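# Push the heat sealer's loaded drawer fully closed

## Task

Close the heat sealer's loaded drawer all the way. At the end the sealer's light has to show blue, the seal sheet must still sit centred and square on the plate, and the sealing frame must still rest on the sheet. Nothing may count on the robot holding it in place at the end. Release everything and move the arm away afterwards.

## Robot and tools

The robot is one arm with six revolving joints and a two-finger gripper. Its base may be slightly tilted against the table. Scene coordinates: the origin lies on the table surface directly under the arm's base, +z is up, and +y lies to the left when facing along +x. Distances are in metres.

The sealer: once its drawer is fully in and stays in, the machine locks it and starts a cycle on its own. Light colours: green = ready; amber = drawer locked, cycle under way; blue = sealing done; red = drawer short of fully in, or the cycle failed. To retry, pull the drawer out until the light is green, then push it all the way in again. The sealer is not bolted down. By the end it must be no more than about a finger's width from its starting spot, upright and barely rotated, so push steadily along the drawer's axis and never shove the housing. Keep every object on the table. Avoid slamming, dropping, hard impacts and very forceful pushes. Something may occasionally tug a held part or nudge a loose item.

Tool execute_actions takes "actions", a list holding at most one entry, plus optional "pictures" (boolean; images come by default). Three uses:
- Empty list {"actions": []}: sends nothing and just reports the current state.
- Motion {"rows": [[...], ...], "steps": n}: between 1 and 15 rows, n from 1 to 15 (15 if omitted). Each step lasts 1/30 s and applies one row; when rows run out the final row repeats.
- Wait {"steps": n} with no rows: n up to 300; it returns once n steps have passed since the previous result, with your reply time counted in.
A rejected call sends nothing at all.

Each row is 7 plain numbers for the single arm: six absolute joint target angles in radians, then the gripper opening. Joint order and stated ranges: waist -2.618 to 3.054, shoulder 0.000 to 3.142, elbow 0.000 to 3.142, wrist pitch -1.571 to 1.571, wrist yaw -1.571 to 1.571, wrist roll -2.094 to 2.094. These are targets, not offsets; they use the same values the Joint positions line shows. Actual joint ends may sit up to 0.036 rad off the stated ones. A call is refused if a target exceeds a stated end by over 0.036 rad and also lies farther out than that joint's last reported angle. A target beyond the true end is clipped to it, and the result then reports "joint sent to its limit" (possibly referring to an earlier action still running). Lack of that line does not prove more room exists.

The opening is a scale from -1 (closed) to +1 (fully open, 0.094 m between pads). Away from the extremes, the fingers go to where grip_measured would read the commanded value. To hold something, command below grip_measured: about 0.03 below for a firm grip, less for a lighter one. Pad force tops out near 50 to 62 N (lower on some grippers, and lower for parts thinner than about 2 mm); first contact can spike higher. Gripper readings may carry a constant error of about 1 mm.

Speed limits: each step, a joint's target is kept within a lead of its measured angle: 0.202 rad waist, 0.258 shoulder, 0.238 elbow, 0.573 wrist pitch, 0.522 wrist yaw and wrist roll. If targets would move the gripper more than 70 mm from where it is, all targets are pulled back toward the current angles, so large moves need several calls. Between calls the arm keeps heading for the last row sent, until it nearly stops, gets blocked, or a step is HELD; then only a new action moves or presses further. Fingers already moving carry on.

Result lines: Joint positions and Joint velocities list the six joints (rad, rad/s) and then the pad gap (m, m/s). grip_measured is the opening on the command scale. "joint command not followed" means the clearance check changed or blocked targets on some steps (mounting blocks and posts count as part of the arm). HELD flags steps where your row, fully or partly, was not sent. Joint torques give each drive's total output in joint order; they are nonzero in free air, noisy, offset and scaled per unit, and friction can mask or mimic load. MOTOR HOT appears from 75 °C; at 90 °C the arm halts for 10 s, and at 100 °C the motors drop their load and the arm falls (OVER-TEMPERATURE FAULT). Do not hold loads or press for long.

Cameras: cam_low (fixed, 504x504, located near [0.95, 0.27, 0.41] in scene coordinates, looking back at the workspace) and cam_wrist (fisheye on the gripper, 504x504, pose unknown). Calibration may be off by a couple of degrees and millimetres.

Tool zoom_image: {"camera": "cam_low" or "cam_wrist", "region": [x0, y0, x1, y1]} in pixels of that camera's latest image, origin top-left, region at most 504 by 504. Use it to read the sealer light colour and check the sheet and frame.

Tool finished_scene: {"scene": number} ends the current scene (1 or 2) irreversibly and reports whether the goal was met; the goal must still hold then. Call it only after the light is blue, the gripper has released and the arm is clear. Answering without a tool call ends everything.

Typical sequence: look, move the open or closed gripper in front of the drawer, push it in smoothly along its axis, back off, wait and check the light turns amber then blue, retract clear, then finish.

Each tool is called after "Emit:" in YAML: its name, and indented under it one key for each argument.

## Session

Emit:
execute_actions:
  actions: []

Scene clock: 0.00 s of 5400.00 s.
grip_measured=+1.000
Joint positions: [0.548 1.587 0.965 0.693 0.361 1.524 0.094]
Joint velocities: [-0.012 -0.007 -0.002  0.051  0.007 -0.037  0.   ]
Joint torques (N m, as the arm reports them, + toward a larger angle): no reading

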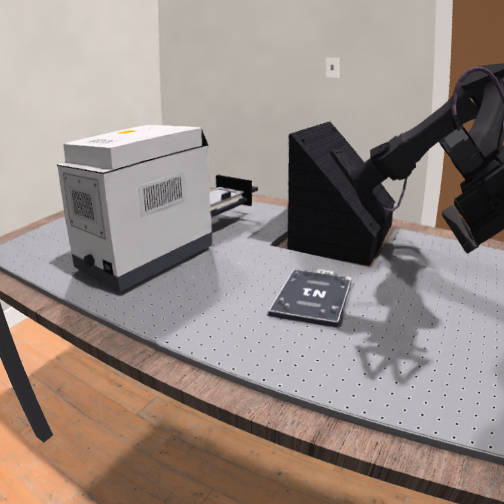

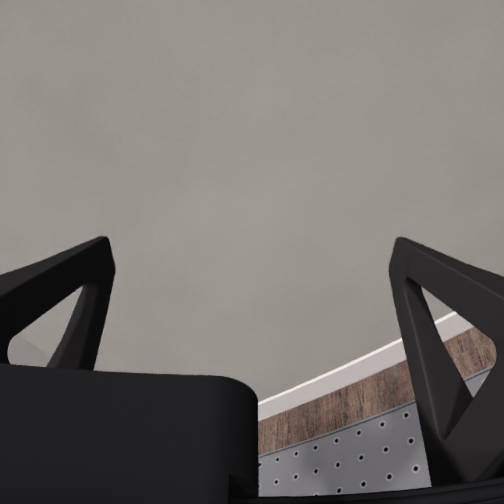

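Emit:
zoom_image:
  camera: "cam_low"
  region: [180, 150, 320, 270]

Region (180, 150, 320, 270) of cam_low's 504x504 image, scaled by 3.600, with more detail than that image has; it fills the top 432 rows of this view, and the rest is white.

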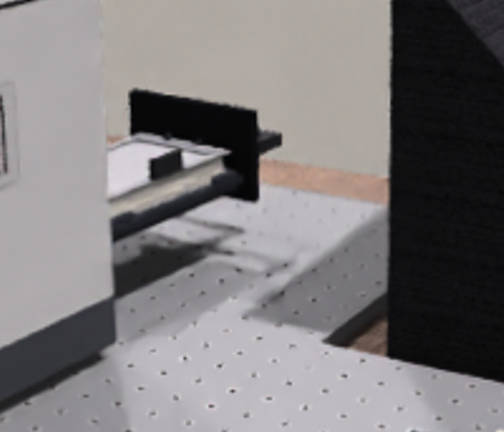

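Emit:
execute_actions:
  actions:
    - {"rows":[[0.2,2.0,1.6,-0.6,0,1.57,-1]],"steps":15}
  pictures: false

Emit:
execute_actions:
  actions:
    - {"rows":[[-2.1,2.0,1.6,-0.6,0,1.57,-1]],"steps":15}
  pictures: false

Emit:
execute_actions:
  actions:
    - {"steps":75}

Scene clock: 50.83 s of 5400.00 s.
grip_measured=-0.986
Joint positions: [ 0.194  2.013  1.57  -0.321  0.038  1.56   0.001]
Joint velocities: [-0.134 -0.022  0.183 -1.751 -0.183  0.007  0.   ]
Joint torques (N m, as the arm reports them, + toward a larger angle): [-7.31 -7.81  6.94  1.12  0.31  0.04]
Steps of this call (steps 1 to 1510: nothing new was sent; steps 1511 to 1525: all 15 steps of this action). Readings (joint positions):
1511: [0.538 1.598 0.983 0.659 0.332 1.526]
1512: [0.519 1.626 1.025 0.613 0.293 1.530]
1514: [0.468 1.700 1.110 0.523 0.232 1.535]
1518: [0.359 1.856 1.271 0.316 0.142 1.544]
1525: the state above

Scene clock: 51.33 s of 5400.00 s.
grip_measured=-0.986
Joint positions: [-0.395  2.013  1.572 -0.538 -0.013  1.562  0.001]
Joint velocities: [-1.316  0.017 -0.002 -0.11  -0.007 -0.051  0.001]
Joint torques (N m, as the arm reports them, + toward a larger angle): [-8.74 -5.13  7.95  1.45  0.5   0.03]
Steps of this call (steps 1 to 15: all 15 steps of this action). Readings (joint positions):
1: [0.180 2.013 1.572 -0.363 0.026 1.560]
2: [0.162 2.013 1.572 -0.393 0.013 1.560]
4: [0.100 2.013 1.572 -0.444 -0.001 1.560]
8: [-0.068 2.013 1.572 -0.500 -0.009 1.561]
15: the state above

Scene clock: 53.83 s of 5400.00 s.
grip_measured=-0.986
Joint positions: [-2.109  2.013  1.572 -0.581  0.008  1.566  0.001]
Joint velocities: [-0.017  0.007 -0.017 -0.022 -0.007 -0.051 -0.001]
Joint torques (N m, as the arm reports them, + toward a larger angle): [ 6.56 -4.59  9.    1.79 -0.44  0.02]
Steps of this call (steps 1 to 60: the robot went on to your last target; steps 61 to 75: nothing new was sent). Readings (joint positions):
1: [-0.442 2.013 1.572 -0.541 -0.013 1.562]
2: [-0.490 2.013 1.572 -0.543 -0.013 1.562]
4: [-0.586 2.013 1.572 -0.546 -0.013 1.563]
8: [-0.781 2.013 1.572 -0.550 -0.013 1.563]
75: the state above
The arm was judged still, so your last target was given up. Only a new action makes it travel on or press farther. Fingers that are still opening or closing keep moving.

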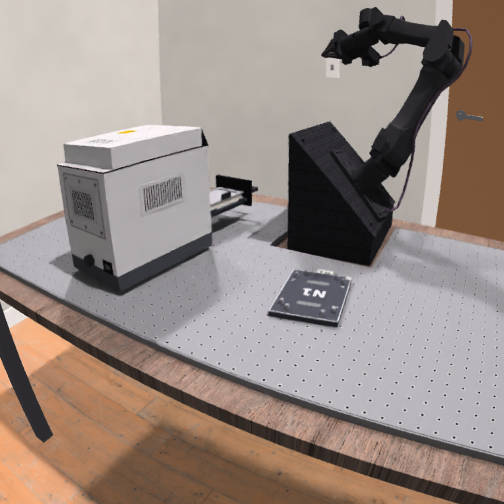

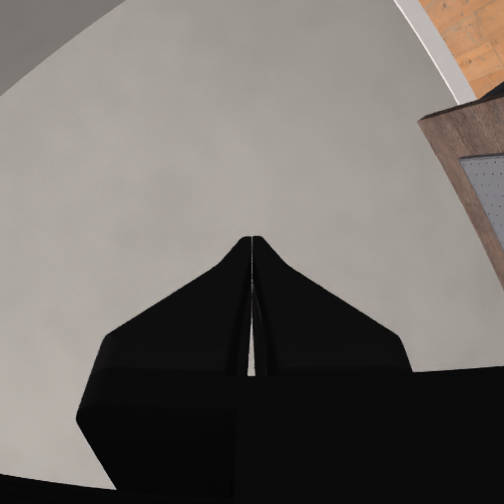

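Emit:
execute_actions:
  actions:
    - {"rows":[[-2.1,2.75,1.45,-0.6,0,1.57,-1]],"steps":15}
  pictures: false

Emit:
execute_actions:
  actions:
    - {"steps":20}

Scene clock: 61.17 s of 5400.00 s.
grip_measured=-0.986
Joint positions: [-2.109  2.521  1.499 -0.562  0.008  1.566  0.001]
Joint velocities: [-0.002  1.35  -0.066  0.037 -0.022 -0.051  0.   ]
Joint torques (N m, as the arm reports them, + toward a larger angle): [ 6.78 -6.93  4.6   1.23 -0.37 -0.01]
Steps of this call (steps 1 to 205: nothing new was sent; steps 206 to 220: all 15 steps of this action). Readings (joint positions):
206: [-2.109 2.020 1.569 -0.579 0.008 1.566]
207: [-2.109 2.033 1.569 -0.573 0.008 1.566]
209: [-2.109 2.079 1.561 -0.563 0.008 1.566]
213: [-2.109 2.214 1.531 -0.562 0.008 1.566]
220: the state above

Scene clock: 61.83 s of 5400.00 s.
grip_measured=-0.986
Joint positions: [-2.109  2.774  1.437 -0.603  0.007  1.566  0.001]
Joint velocities: [-0.007  0.002 -0.002 -0.037 -0.037 -0.066  0.   ]
Joint torques (N m, as the arm reports them, + toward a larger angle): [  6.7  -10.38   6.63   0.89  -0.42   0.03]
Steps of this call (steps 1 to 20: the robot went on to your last target). Readings (joint positions):
1: [-2.109 2.569 1.497 -0.562 0.008 1.566]
2: [-2.109 2.615 1.493 -0.562 0.008 1.566]
4: [-2.109 2.701 1.479 -0.562 0.008 1.566]
8: [-2.109 2.787 1.441 -0.593 0.007 1.566]
20: the state above

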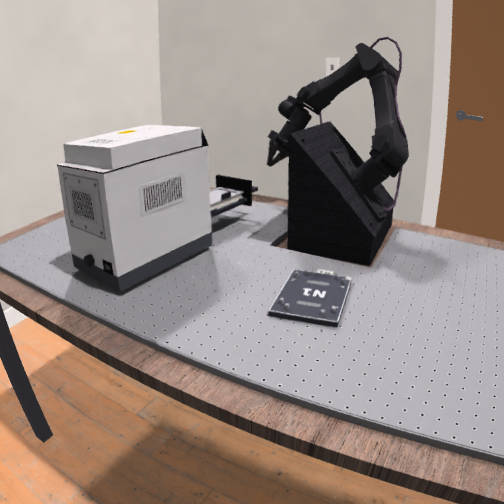

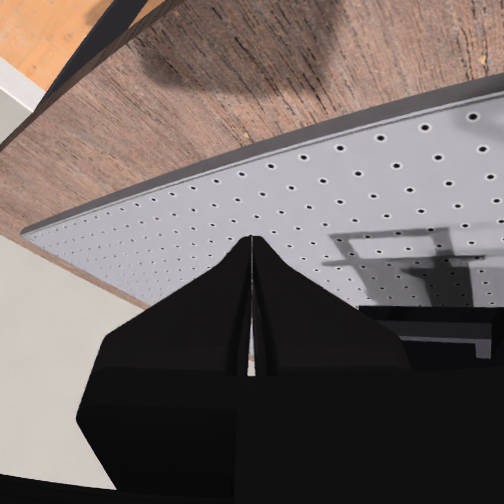

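Emit:
execute_actions:
  actions:
    - {"rows":[[-2.1,2.9,1.15,-0.2,0,1.57,-1]],"steps":15}

Scene clock: 87.30 s of 5400.00 s.
grip_measured=-0.986
Joint positions: [-2.108  2.925  1.142 -0.232 -0.005  1.566  0.001]
Joint velocities: [-0.012  0.007 -0.002  0.183 -0.022  0.007  0.   ]
Joint torques (N m, as the arm reports them, + toward a larger angle): [ 5.56 -9.88  4.73  0.77 -0.31  0.03]
Steps of this call (steps 1 to 15: the robot went on to your last target; steps 16 to 749: nothing new was sent; steps 750 to 764: all 15 steps of this action). Readings (joint positions):
750: [-2.109 2.777 1.411 -0.554 0.007 1.566]
751: [-2.109 2.778 1.372 -0.480 0.007 1.566]
753: [-2.109 2.809 1.285 -0.380 0.007 1.566]
757: [-2.109 2.907 1.160 -0.294 0.007 1.566]
764: the state above

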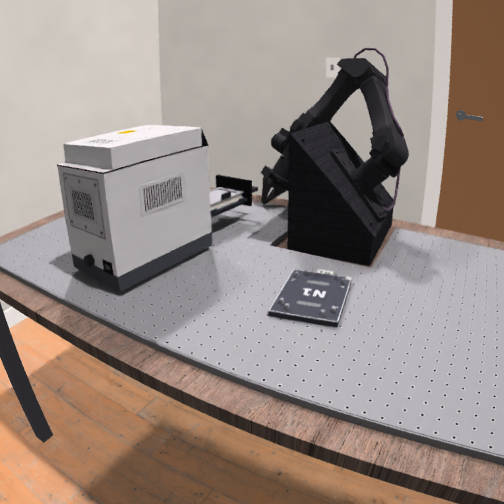

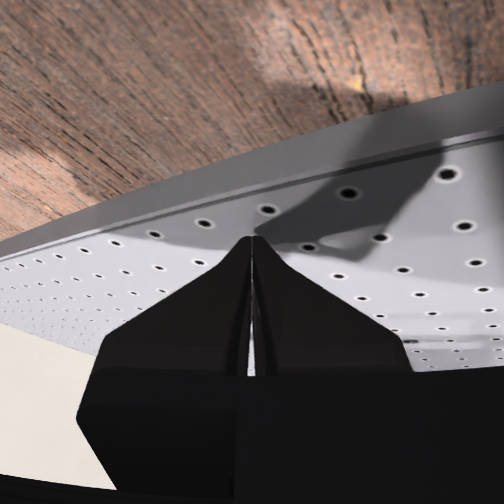

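Emit:
execute_actions:
  actions:
    - {"rows":[[-2.15,2.85,1.15,-0.45,0,0.8,-1]],"steps":15}

Scene clock: 94.27 s of 5400.00 s.
grip_measured=-0.986
Joint positions: [-2.153  2.868  1.142 -0.428 -0.001  0.842  0.001]
Joint velocities: [-0.012  0.002 -0.017 -0.125  0.037 -0.227 -0.   ]
Joint torques (N m, as the arm reports them, + toward a larger angle): [ 5.35 -9.04  4.45  0.25 -0.35 -0.1 ]
Steps of this call (steps 1 to 30: the robot went on to your last target; steps 31 to 194: nothing new was sent; steps 195 to 209: all 15 steps of this action). Readings (joint positions):
195: [-2.112 2.920 1.142 -0.230 -0.005 1.488]
196: [-2.121 2.909 1.142 -0.273 -0.005 1.388]
198: [-2.141 2.887 1.142 -0.338 -0.003 1.196]
202: [-2.153 2.868 1.142 -0.393 -0.001 0.967]
209: the state above

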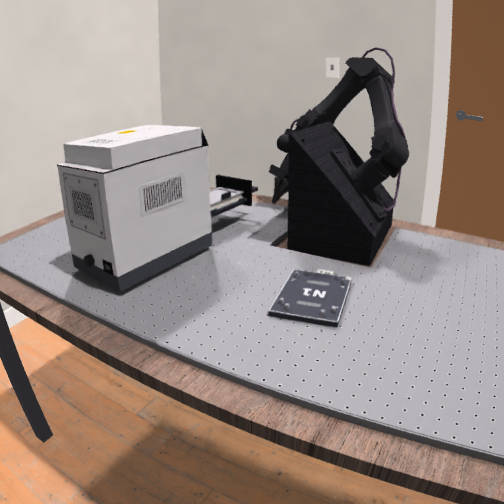

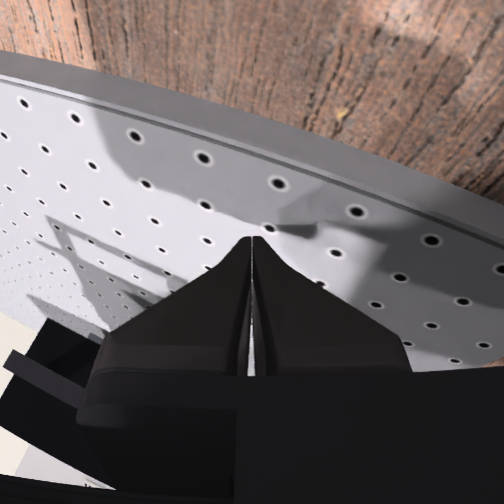

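Emit:
execute_actions:
  actions:
    - {"rows":[[-2.15,2.85,1.2,0.3,0,0.8,-1]],"steps":15}

Scene clock: 103.83 s of 5400.00 s.
grip_measured=-0.986
Joint positions: [-2.153  2.87   1.182  0.243 -0.001  0.81   0.001]
Joint velocities: [-0.012  0.017 -0.002  0.447  0.007  0.022 -0.   ]
Joint torques (N m, as the arm reports them, + toward a larger angle): [  6.06 -10.13   6.48   1.48  -0.35  -0.11]
Steps of this call (steps 1 to 30: the robot went on to your last target; steps 31 to 272: nothing new was sent; steps 273 to 287: all 15 steps of this action). Readings (joint positions):
273: [-2.153 2.868 1.142 -0.407 -0.001 0.810]
274: [-2.153 2.870 1.142 -0.356 -0.001 0.810]
276: [-2.153 2.870 1.145 -0.237 -0.001 0.810]
280: [-2.153 2.870 1.157 -0.009 -0.001 0.810]
287: the state above

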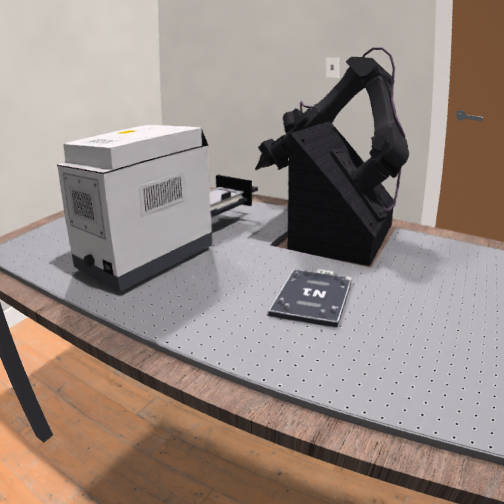

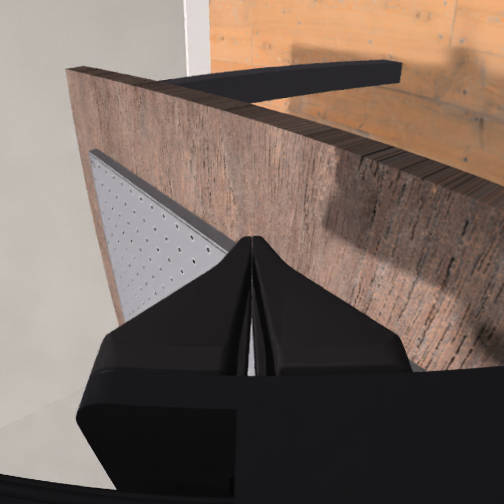

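Emit:
execute_actions:
  actions:
    - {"rows":[[-2.12,3.02,1.25,0.15,0,0.1,-1]],"steps":15}

Scene clock: 111.93 s of 5400.00 s.
grip_measured=-0.986
Joint positions: [-2.135  3.033  1.241  0.159  0.002  0.14   0.001]
Joint velocities: [ 0.007  0.017 -0.007  0.037 -0.051 -0.242  0.   ]
Joint torques (N m, as the arm reports them, + toward a larger angle): [  6.62 -10.02   5.1    1.25  -0.37  -0.11]
Steps of this call (steps 1 to 30: the robot went on to your last target; steps 31 to 228: nothing new was sent; steps 229 to 243: all 15 steps of this action). Readings (joint positions):
229: [-2.153 2.883 1.192 0.277 0.000 0.733]
230: [-2.150 2.909 1.216 0.267 0.002 0.634]
232: [-2.143 2.965 1.241 0.252 0.002 0.451]
236: [-2.135 3.028 1.241 0.183 0.002 0.249]
243: the state above

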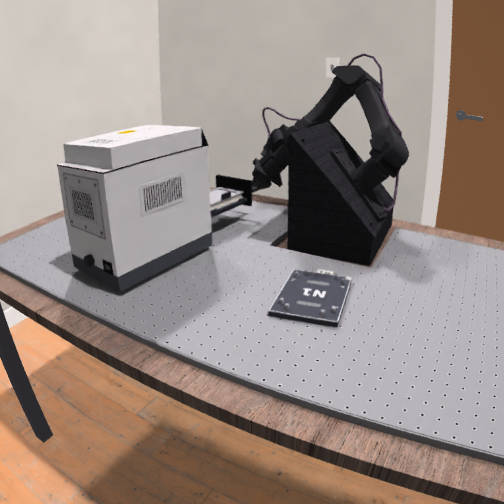

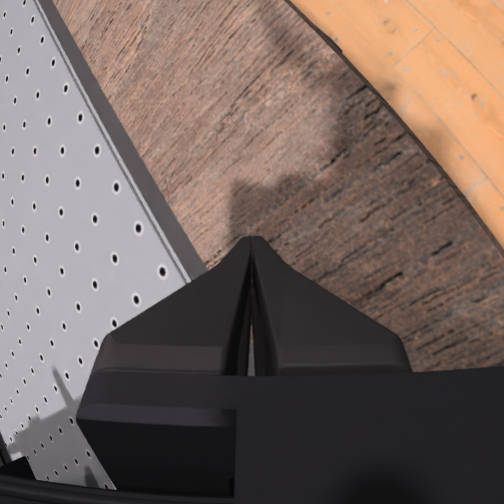

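Emit:
execute_actions:
  actions:
    - {"rows":[[-1.95,3.02,1.2,0.1,0,-0.4,-1]],"steps":15}

Scene clock: 118.57 s of 5400.00 s.
grip_measured=-0.986
Joint positions: [-1.949  3.033  1.215  0.117  0.002 -0.373  0.001]
Joint velocities: [-0.007  0.007  0.002 -0.007  0.051 -0.037  0.   ]
Joint torques (N m, as the arm reports them, + toward a larger angle): [  3.95 -10.37   3.44   1.26  -0.3   -0.11]
Steps of this call (steps 1 to 30: the robot went on to your last target; steps 31 to 184: nothing new was sent; steps 185 to 199: all 15 steps of this action). Readings (joint positions):
185: [-2.119 3.033 1.239 0.157 0.010 0.036]
186: [-2.087 3.033 1.235 0.154 0.017 -0.049]
188: [-1.999 3.033 1.227 0.144 0.013 -0.173]
192: [-1.934 3.033 1.216 0.125 -0.000 -0.303]
199: the state above

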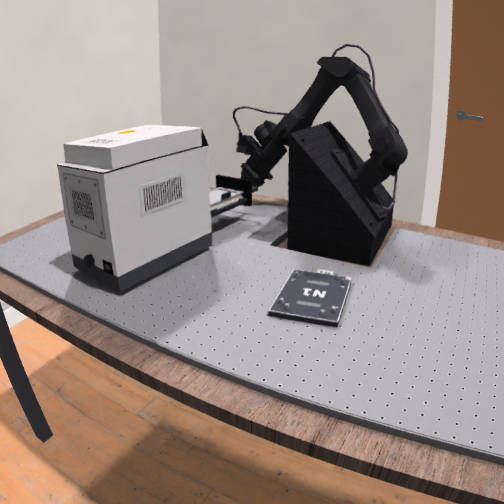

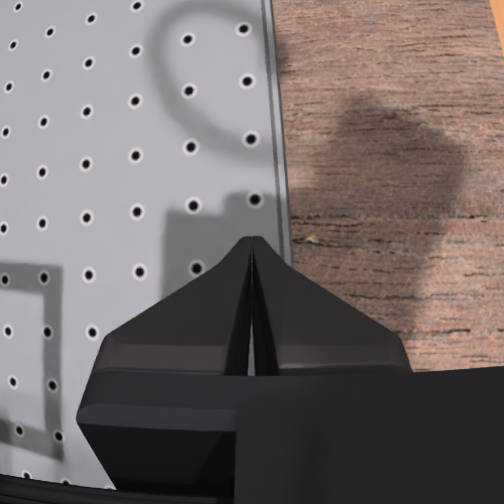

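Emit:
execute_actions:
  actions:
    - {"rows":[[-1.9,3.02,1.17,0.0,0,-1.1,-1]],"steps":15}

Scene clock: 137.90 s of 5400.00 s.
grip_measured=-0.986
Joint positions: [-1.909  3.032  1.182  0.019  0.005 -1.064  0.001]
Joint velocities: [ 0.007  0.012  0.012 -0.095 -0.051 -0.212  0.   ]
Joint torques (N m, as the arm reports them, + toward a larger angle): [  4.57 -10.09   3.56   1.06  -0.31  -0.07]
Steps of this call (steps 1 to 30: the robot went on to your last target; steps 31 to 565: nothing new was sent; steps 566 to 580: all 15 steps of this action). Readings (joint positions):
566: [-1.946 3.033 1.213 0.109 0.004 -0.469]
567: [-1.940 3.032 1.209 0.097 0.005 -0.568]
569: [-1.922 3.032 1.197 0.071 0.005 -0.752]
573: [-1.909 3.032 1.182 0.028 0.005 -0.954]
580: the state above

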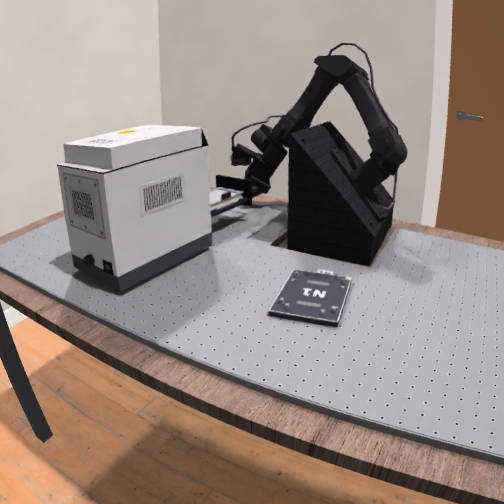

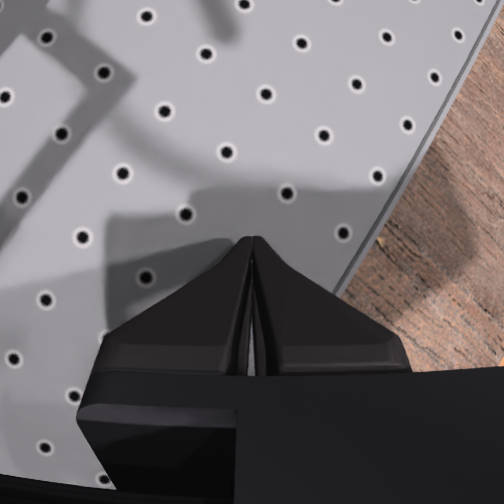

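Emit:
execute_actions:
  actions:
    - {"rows":[[-1.9,3.0,1.2,0.0,0.45,-1.1,-1]],"steps":15}

Scene clock: 145.67 s of 5400.00 s.
grip_measured=-0.986
Joint positions: [-1.904  3.014  1.182  0.017  0.433 -1.094  0.001]
Joint velocities: [ 0.017 -0.022 -0.012 -0.051  0.125 -0.022 -0.001]
Joint torques (N m, as the arm reports them, + toward a larger angle): [  4.13 -10.24   6.36   1.07   0.04  -0.07]
Steps of this call (steps 1 to 30: the robot went on to your last target; steps 31 to 218: nothing new was sent; steps 219 to 233: all 15 steps of this action). Readings (joint positions):
219: [-1.907 3.032 1.182 0.018 0.063 -1.093]
220: [-1.904 3.025 1.182 0.022 0.123 -1.093]
222: [-1.904 3.015 1.182 0.023 0.243 -1.093]
226: [-1.904 3.014 1.182 0.019 0.368 -1.093]
233: the state above

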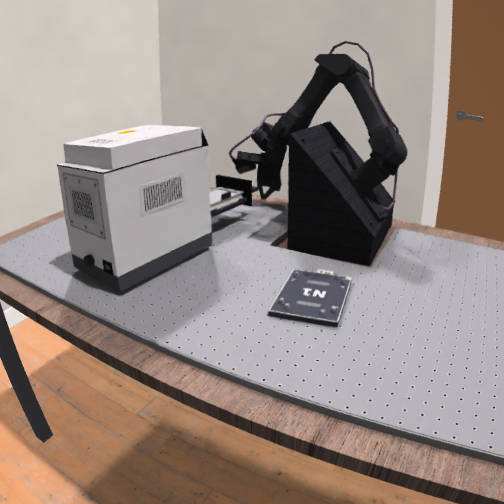

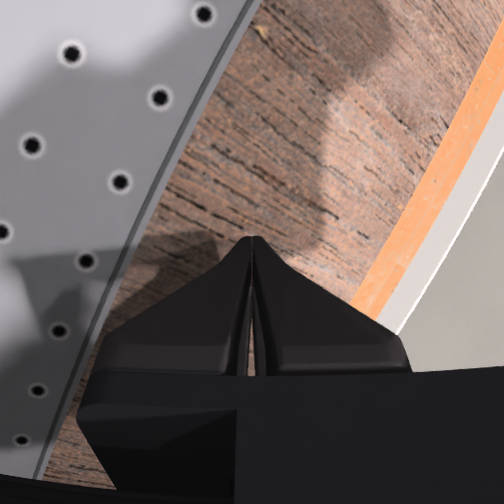

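Wrong way; use negative yaw and roll to +.

Emit:
execute_actions:
  actions:
    - {"rows":[[-1.93,3.0,1.2,0.0,-0.3,1.3,-1]],"steps":15}
  pictures: false

Emit:
execute_actions:
  actions:
    - {"steps":25}

Scene clock: 151.13 s of 5400.00 s.
grip_measured=-0.988
Joint positions: [-1.932  3.009  1.189  0.017 -0.255  0.37   0.001]
Joint velocities: [ 0.007  0.012 -0.007  0.066 -0.256  2.864 -0.001]
Joint torques (N m, as the arm reports them, + toward a larger angle): [ 3.96 -9.86  5.75  1.09 -0.52 -0.02]
Steps of this call (steps 1 to 30: the robot went on to your last target; steps 31 to 149: nothing new was sent; steps 150 to 164: all 15 steps of this action). Readings (joint positions):
150: [-1.908 3.014 1.182 0.015 0.380 -1.016]
151: [-1.915 3.014 1.182 0.015 0.279 -0.916]
153: [-1.928 3.011 1.186 0.025 0.115 -0.720]
157: [-1.932 3.009 1.189 0.019 -0.127 -0.325]
164: the state above

Scene clock: 151.97 s of 5400.00 s.
grip_measured=-0.988
Joint positions: [-1.932  3.009  1.189  0.016 -0.289  1.29   0.001]
Joint velocities: [ 0.002 -0.012 -0.002 -0.11  -0.066 -0.066 -0.001]
Joint torques (N m, as the arm reports them, + toward a larger angle): [ 3.95 -9.84  5.75  1.08 -0.56  0.05]
Steps of this call (steps 1 to 25: the robot went on to your last target). Readings (joint positions):
1: [-1.932 3.009 1.189 0.016 -0.262 0.469]
2: [-1.932 3.009 1.189 0.016 -0.267 0.569]
4: [-1.932 3.009 1.189 0.016 -0.275 0.768]
8: [-1.932 3.009 1.189 0.016 -0.283 1.077]
25: the state above

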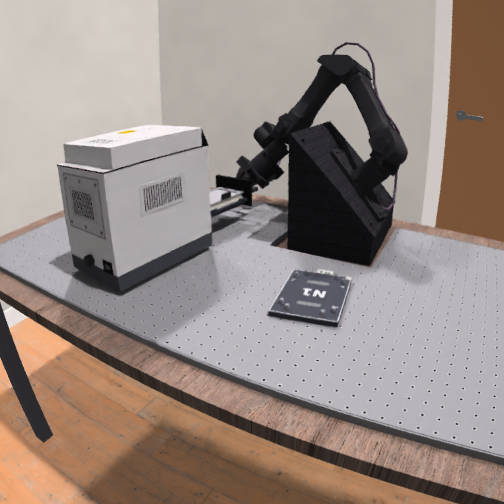

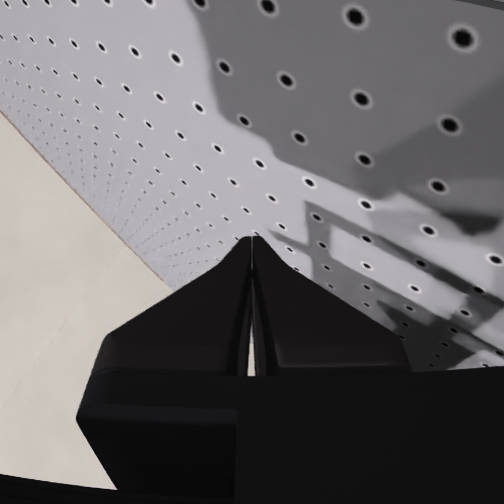

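Emit:
execute_actions:
  actions:
    - {"rows":[[-1.93,2.95,1.2,-0.15,-0.3,0.5,-1]],"steps":15}

Scene clock: 158.90 s of 5400.00 s.
grip_measured=-0.988
Joint positions: [-1.932  2.973  1.189 -0.129 -0.289  0.547  0.001]
Joint velocities: [ 0.007 -0.002 -0.012  0.007 -0.037 -0.3    0.   ]
Joint torques (N m, as the arm reports them, + toward a larger angle): [  3.94 -10.62   5.73   0.92  -0.55  -0.13]
Steps of this call (steps 1 to 30: the robot went on to your last target; steps 31 to 193: nothing new was sent; steps 194 to 208: all 15 steps of this action). Readings (joint positions):
194: [-1.932 3.006 1.189 -0.000 -0.289 1.217]
195: [-1.932 2.999 1.189 -0.030 -0.289 1.118]
197: [-1.932 2.985 1.189 -0.072 -0.289 0.922]
201: [-1.932 2.973 1.189 -0.105 -0.289 0.679]
208: the state above

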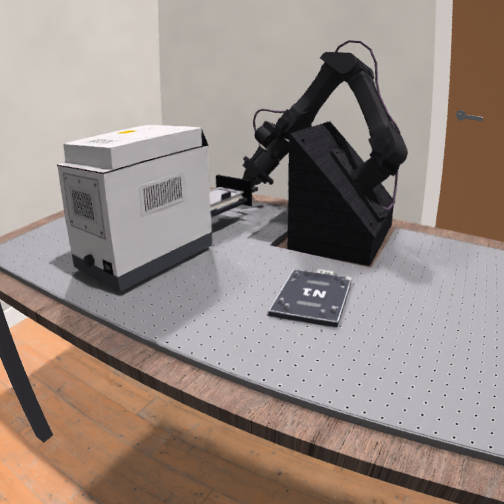

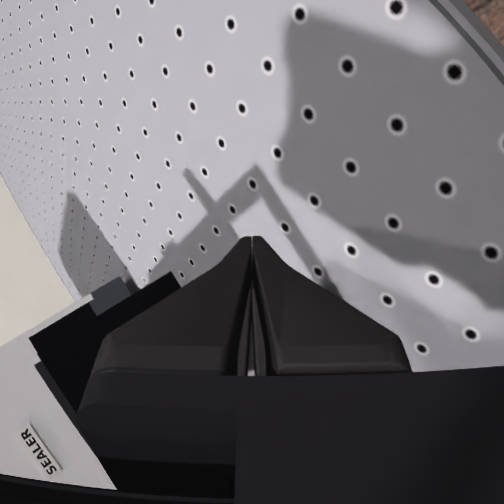

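Emit:
zoom_image:
  camera: "cam_wrist"
  region: [0, 150, 300, 504]

Emit:
zoom_image:
  camera: "cam_low"
  region: [200, 140, 300, 230]

Region (0, 150, 300, 504) of cam_wrist's 504x504 image, scaled by 1.424, with more detail than that image has; it fills the left 427 columns of this view, and the rest is white.

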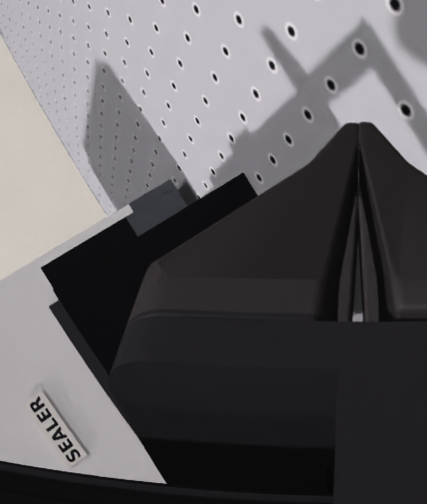

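Region (200, 140, 300, 230) of cam_low's 504x504 image, scaled by 5.040, with more detail than that image has; it fills the top 454 rows of this view, and the rest is white.

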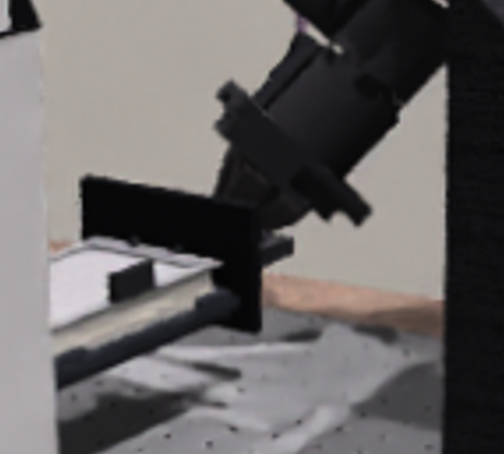

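Emit:
execute_actions:
  actions:
    - {"rows":[[-1.9,2.99,1.17,-0.2,-0.3,0.5,-1],[-1.87,3.0,1.16,-0.2,-0.3,0.5,-1],[-1.84,3.01,1.15,-0.2,-0.3,0.5,-1],[-1.8,3.02,1.14,-0.2,-0.3,0.5,-1]],"steps":15}

Emit:
zoom_image:
  camera: "cam_low"
  region: [200, 140, 300, 230]

Scene clock: 182.30 s of 5400.00 s.
grip_measured=-0.988
Joint positions: [-1.799  3.014  1.151 -0.189 -0.291  0.511  0.001]
Joint velocities: [ 0.002 -0.022  0.007 -0.022  0.007 -0.007 -0.001]
Joint torques (N m, as the arm reports them, + toward a larger angle): [ 2.68 -8.6   3.51  0.79 -0.49 -0.12]
Steps of this call (steps 1 to 30: the robot went on to your last target; steps 31 to 687: nothing new was sent; steps 688 to 702: all 15 steps of this action). Readings (joint positions):
688: [-1.930 2.973 1.189 -0.139 -0.289 0.512]
689: [-1.924 2.973 1.189 -0.146 -0.289 0.512]
691: [-1.888 2.978 1.181 -0.151 -0.288 0.512]
695: [-1.804 3.000 1.162 -0.165 -0.289 0.511]
702: the state above

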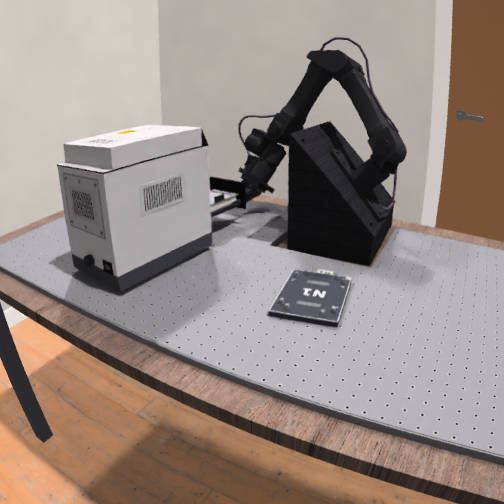

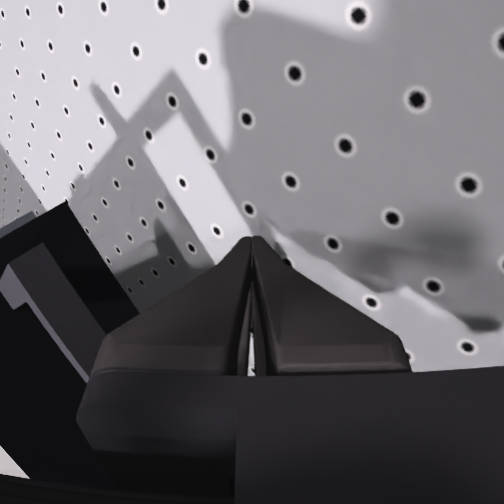

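Region (200, 140, 300, 230) of cam_low's 504x504 image, scaled by 5.040, with more detail than that image has; it fills the top 454 rows of this view, and the rest is white.

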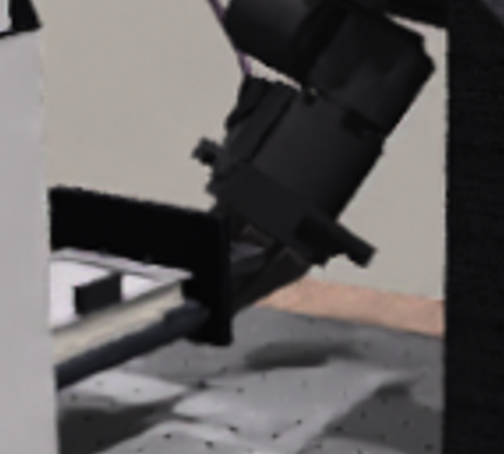

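Emit:
execute_actions:
  actions:
    - {"rows":[[-1.77,3.02,1.14,-0.2,-0.3,0.6,-1],[-1.74,3.02,1.14,-0.2,-0.3,0.7,-1],[-1.71,3.03,1.13,-0.2,-0.3,0.8,-1],[-1.68,3.03,1.13,-0.2,-0.3,0.9,-1],[-1.65,3.03,1.13,-0.2,-0.3,1.0,-1],[-1.62,3.03,1.13,-0.2,-0.3,1.1,-1],[-1.6,3.03,1.13,-0.2,-0.3,1.2,-1]],"steps":15}

Emit:
zoom_image:
  camera: "cam_low"
  region: [190, 120, 310, 230]

Scene clock: 196.33 s of 5400.00 s.
grip_measured=-0.988
Joint positions: [-1.597  3.014  1.151 -0.189 -0.294  1.14   0.001]
Joint velocities: [ 0.002 -0.007  0.012 -0.051 -0.051  0.359  0.   ]
Joint torques (N m, as the arm reports them, + toward a larger angle): [ 1.06 -8.15  3.01  0.88 -0.36  0.02]
Steps of this call (steps 1 to 15: the robot went on to your last target; steps 16 to 406: nothing new was sent; steps 407 to 421: all 15 steps of this action). Readings (joint positions):
407: [-1.798 3.014 1.151 -0.189 -0.291 0.524]
408: [-1.791 3.014 1.151 -0.189 -0.290 0.554]
410: [-1.756 3.014 1.151 -0.189 -0.284 0.652]
414: [-1.634 3.014 1.151 -0.189 -0.285 0.931]
421: the state above

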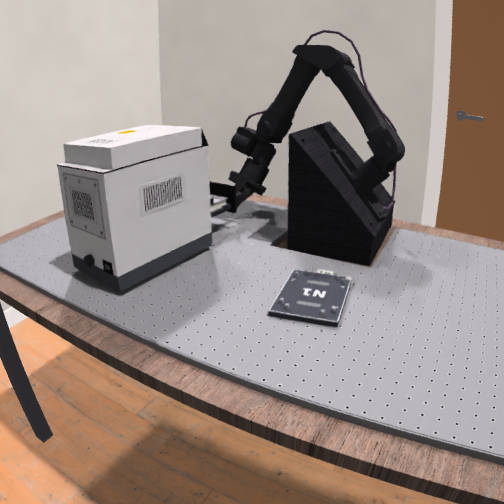

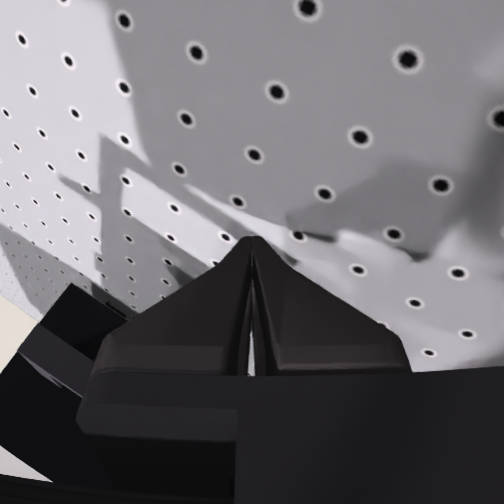

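Region (190, 120, 310, 230) of cam_low's 504x504 image, scaled by 4.200, with more detail than that image has; it fills the top 462 rows of this view, and the rest is white.

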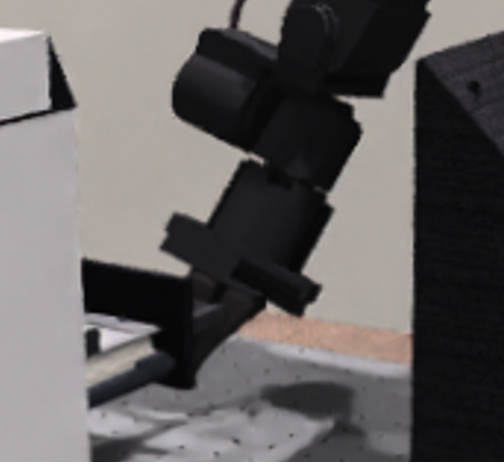

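Working; continue.

Emit:
execute_actions:
  actions:
    - {"rows":[[-1.57,3.03,1.13,-0.2,-0.3,1.25,-1],[-1.54,3.03,1.13,-0.2,-0.3,1.3,-1],[-1.51,3.03,1.13,-0.2,-0.3,1.35,-1],[-1.48,3.03,1.13,-0.2,-0.3,1.4,-1],[-1.45,3.03,1.13,-0.2,-0.3,1.4,-1],[-1.42,3.03,1.13,-0.2,-0.3,1.4,-1],[-1.4,3.03,1.13,-0.2,-0.3,1.4,-1]],"steps":15}

Emit:
zoom_image:
  camera: "cam_low"
  region: [190, 120, 310, 230]

Scene clock: 202.53 s of 5400.00 s.
grip_measured=-0.988
Joint positions: [-1.395  3.014  1.151 -0.189 -0.298  1.383  0.001]
Joint velocities: [-0.007  0.022 -0.012  0.007  0.051  0.066 -0.001]
Joint torques (N m, as the arm reports them, + toward a larger angle): [-0.41 -8.22  3.16  0.92 -0.24  0.04]
Steps of this call (steps 1 to 30: the robot went on to your last target; steps 31 to 171: nothing new was sent; steps 172 to 186: all 15 steps of this action). Readings (joint positions):
172: [-1.595 3.014 1.151 -0.189 -0.294 1.201]
173: [-1.589 3.014 1.151 -0.189 -0.294 1.218]
175: [-1.553 3.014 1.151 -0.189 -0.289 1.270]
179: [-1.433 3.014 1.151 -0.189 -0.289 1.344]
186: the state above

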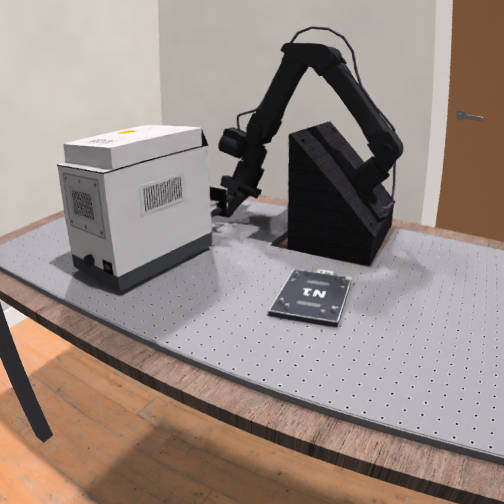

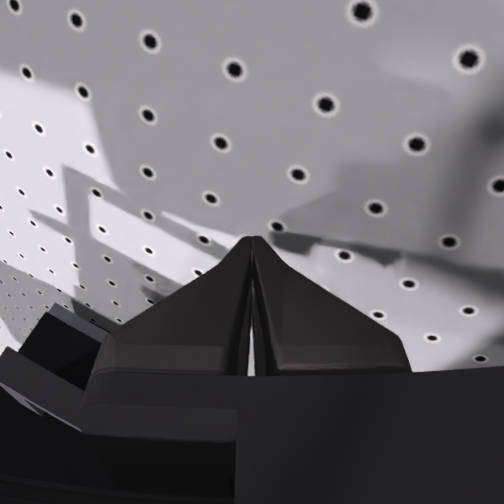

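Region (190, 120, 310, 230) of cam_low's 504x504 image, scaled by 4.200, with more detail than that image has; it fills the top 462 rows of this view, and the rest is white.

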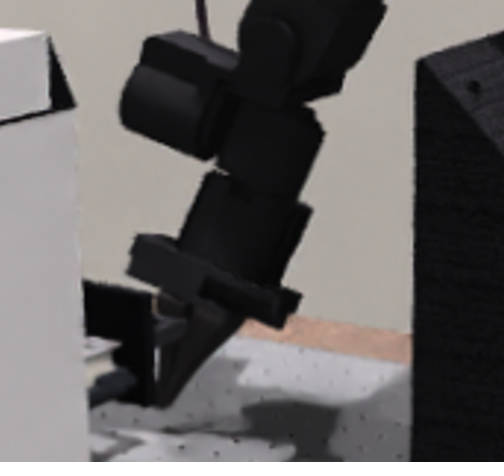

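Emit:
execute_actions:
  actions:
    - {"rows":[[-1.37,3.0,1.15,-0.19,-0.33,1.4,-1],[-1.34,2.99,1.15,-0.19,-0.36,1.4,-1],[-1.31,2.98,1.15,-0.19,-0.39,1.4,-1],[-1.28,2.98,1.15,-0.19,-0.42,1.4,-1],[-1.25,2.98,1.15,-0.19,-0.45,1.4,-1],[-1.23,2.98,1.15,-0.19,-0.45,1.4,-1]],"steps":15}

Emit:
zoom_image:
  camera: "cam_low"
  region: [190, 120, 310, 230]

Scene clock: 210.63 s of 5400.00 s.
grip_measured=-0.988
Joint positions: [-1.223  3.005  1.151 -0.189 -0.436  1.395  0.001]
Joint velocities: [-0.012 -0.017  0.002 -0.022 -0.125  0.037  0.001]
Joint torques (N m, as the arm reports them, + toward a larger angle): [ -1.74 -11.15   4.93   1.03  -0.29   0.03]
Steps of this call (steps 1 to 15: the robot went on to your last target; steps 16 to 228: nothing new was sent; steps 229 to 243: all 15 steps of this action). Readings (joint positions):
229: [-1.394 3.014 1.151 -0.189 -0.301 1.393]
230: [-1.388 3.014 1.151 -0.189 -0.308 1.393]
232: [-1.354 3.013 1.151 -0.189 -0.327 1.395]
236: [-1.244 3.006 1.151 -0.189 -0.395 1.395]
243: the state above

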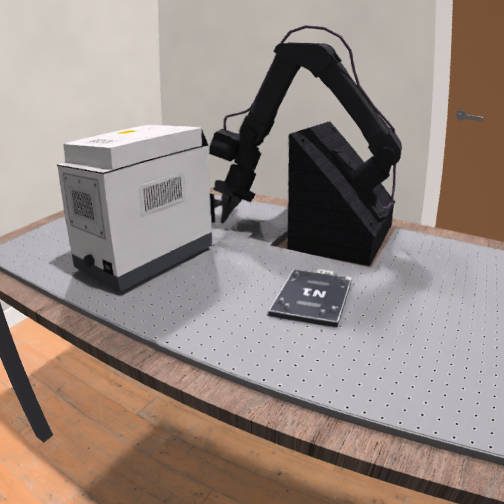

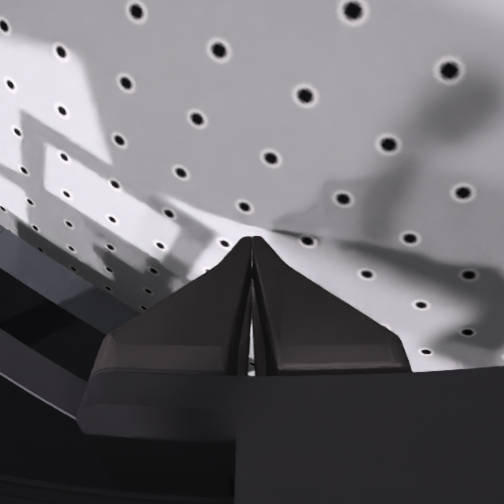

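Region (190, 120, 310, 230) of cam_low's 504x504 image, scaled by 4.200, with more detail than that image has; it fills the top 462 rows of this view, and the rest is white.

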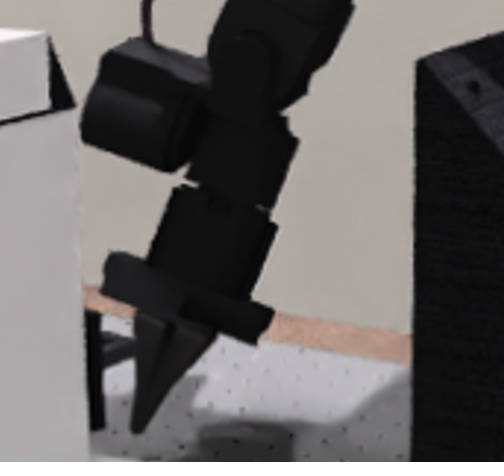

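Emit:
execute_actions:
  actions:
    - {"rows":[[-1.27,3.0,1.17,-0.15,-0.44,1.4,-1],[-1.27,3.0,1.19,-0.1,-0.44,1.4,-1],[-1.27,3.0,1.2,-0.05,-0.44,1.4,-1],[-1.27,3.0,1.2,0,-0.44,1.4,-1],[-1.27,3.0,1.2,0,-0.44,1.4,-1],[-1.27,3.0,1.2,0,-0.44,1.4,-1],[-1.27,3.0,1.2,0,-0.44,1.4,-1],[-1.27,3.0,1.2,0,-0.44,1.4,-1],[-1.24,3.0,1.2,0,-0.46,1.4,-1],[-1.21,3.0,1.2,0,-0.48,1.4,-1],[-1.18,3.0,1.2,0,-0.5,1.4,-1]],"steps":15}

Emit:
zoom_image:
  camera: "cam_low"
  region: [190, 120, 310, 230]

Scene clock: 220.40 s of 5400.00 s.
grip_measured=-0.988
Joint positions: [-1.184  3.005  1.18  -0.015 -0.474  1.395  0.001]
Joint velocities: [ 0.232 -0.002  0.007  0.007 -0.242 -0.022  0.   ]
Joint torques (N m, as the arm reports them, + toward a larger angle): [ -2.49 -10.03   7.24   1.5   -0.16   0.03]
Steps of this call (steps 1 to 15: the robot went on to your last target; steps 16 to 278: nothing new was sent; steps 279 to 293: all 15 steps of this action). Readings (joint positions):
279: [-1.227 3.005 1.151 -0.187 -0.445 1.395]
280: [-1.235 3.005 1.151 -0.178 -0.445 1.395]
282: [-1.254 3.005 1.157 -0.140 -0.444 1.395]
286: [-1.265 3.005 1.177 -0.055 -0.444 1.395]
293: the state above

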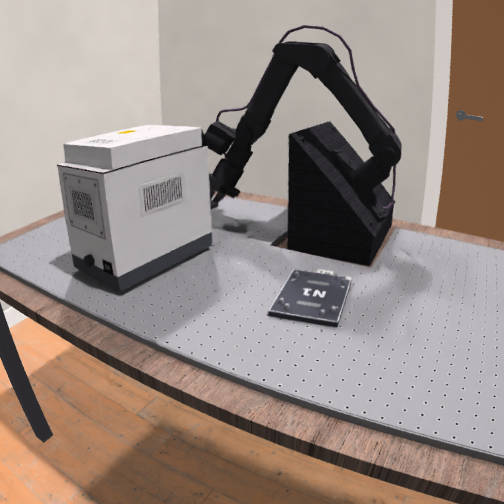

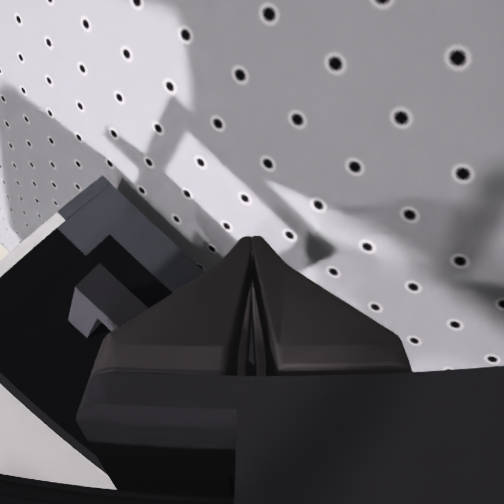

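Region (190, 120, 310, 230) of cam_low's 504x504 image, scaled by 4.200, with more detail than that image has; it fills the top 462 rows of this view, and the rest is white.

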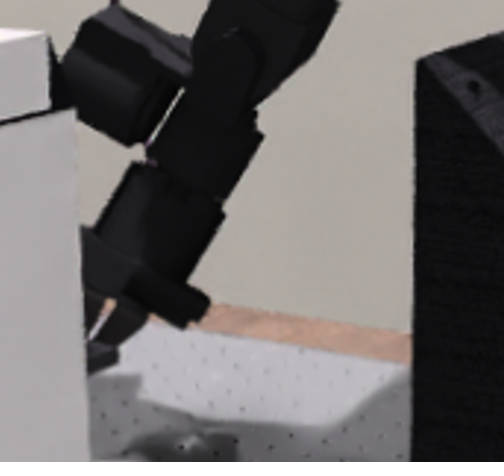

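Emit:
execute_actions:
  actions:
    - {"rows":[[-1.18,3.0,1.2,0,-0.53,1.4,-1],[-1.175,3.0,1.2,0,-0.57,1.4,-1],[-1.17,3.0,1.2,0,-0.61,1.4,-1],[-1.165,3.0,1.2,0,-0.65,1.4,-1],[-1.16,3.0,1.2,0,-0.69,1.4,-1]],"steps":15}

Scene clock: 227.20 s of 5400.00 s.
grip_measured=-0.988
Joint positions: [-1.167  3.005  1.18  -0.011 -0.643  1.395  0.001]
Joint velocities: [ 0.002  0.027  0.012  0.037 -0.007 -0.081  0.   ]
Joint torques (N m, as the arm reports them, + toward a larger angle): [-1.1  -9.99  7.19  1.48 -0.82  0.03]
Steps of this call (steps 1 to 30: the robot went on to your last target; steps 31 to 189: nothing new was sent; steps 190 to 204: all 15 steps of this action). Readings (joint positions):
190: [-1.178 3.005 1.180 -0.012 -0.490 1.395]
191: [-1.178 3.005 1.180 -0.012 -0.498 1.395]
193: [-1.178 3.005 1.180 -0.012 -0.534 1.395]
197: [-1.171 3.005 1.180 -0.011 -0.617 1.395]
204: the state above

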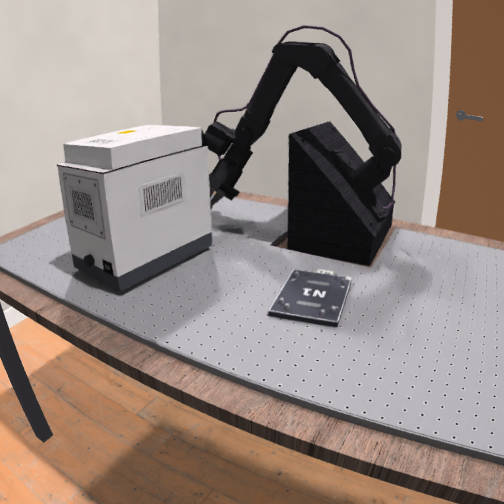

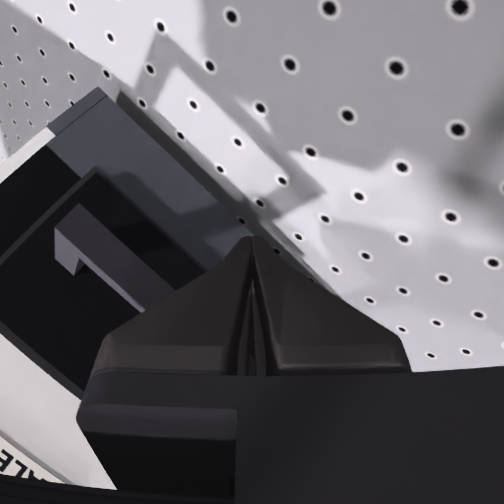

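Emit:
execute_actions:
  actions:
    - {"rows":[[-1.15,3.0,1.2,0,-0.74,1.4,-1],[-1.14,3.0,1.2,0,-0.78,1.4,-1]],"steps":15}

Scene clock: 231.20 s of 5400.00 s.
grip_measured=-0.988
Joint positions: [-1.167  3.005  1.18  -0.018 -0.654  1.395  0.001]
Joint velocities: [-0.012  0.017 -0.007 -0.066 -0.007 -0.007 -0.002]
Joint torques (N m, as the arm reports them, + toward a larger angle): [ 0.71 -9.99  7.16  1.56 -1.73  0.03]
Steps of this call (steps 1 to 15: the robot went on to your last target; steps 16 to 105: nothing new was sent; steps 106 to 120: all 15 steps of this action). Readings (joint positions):
106: [-1.167 3.005 1.180 -0.011 -0.646 1.395]
107: [-1.167 3.005 1.180 -0.012 -0.650 1.395]
109: [-1.167 3.005 1.180 -0.015 -0.651 1.395]
113: [-1.167 3.005 1.180 -0.017 -0.653 1.395]
120: the state above

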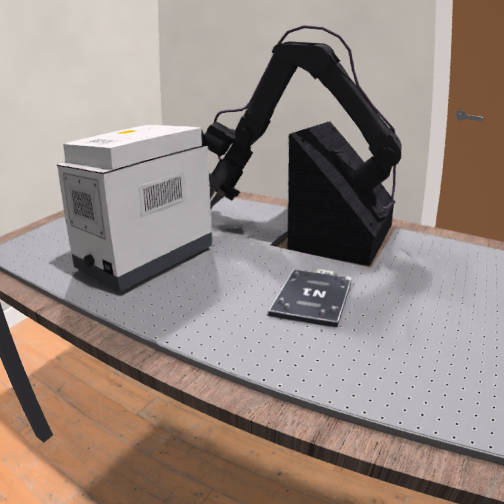

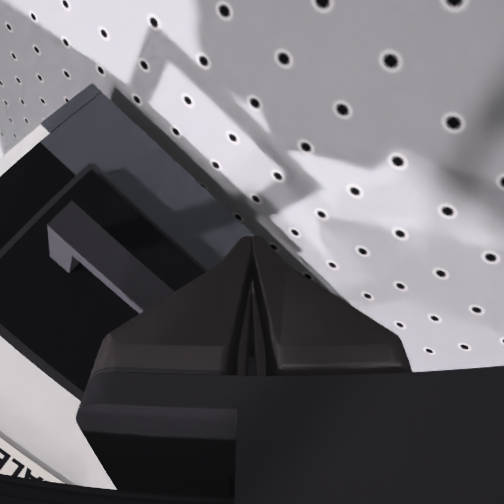

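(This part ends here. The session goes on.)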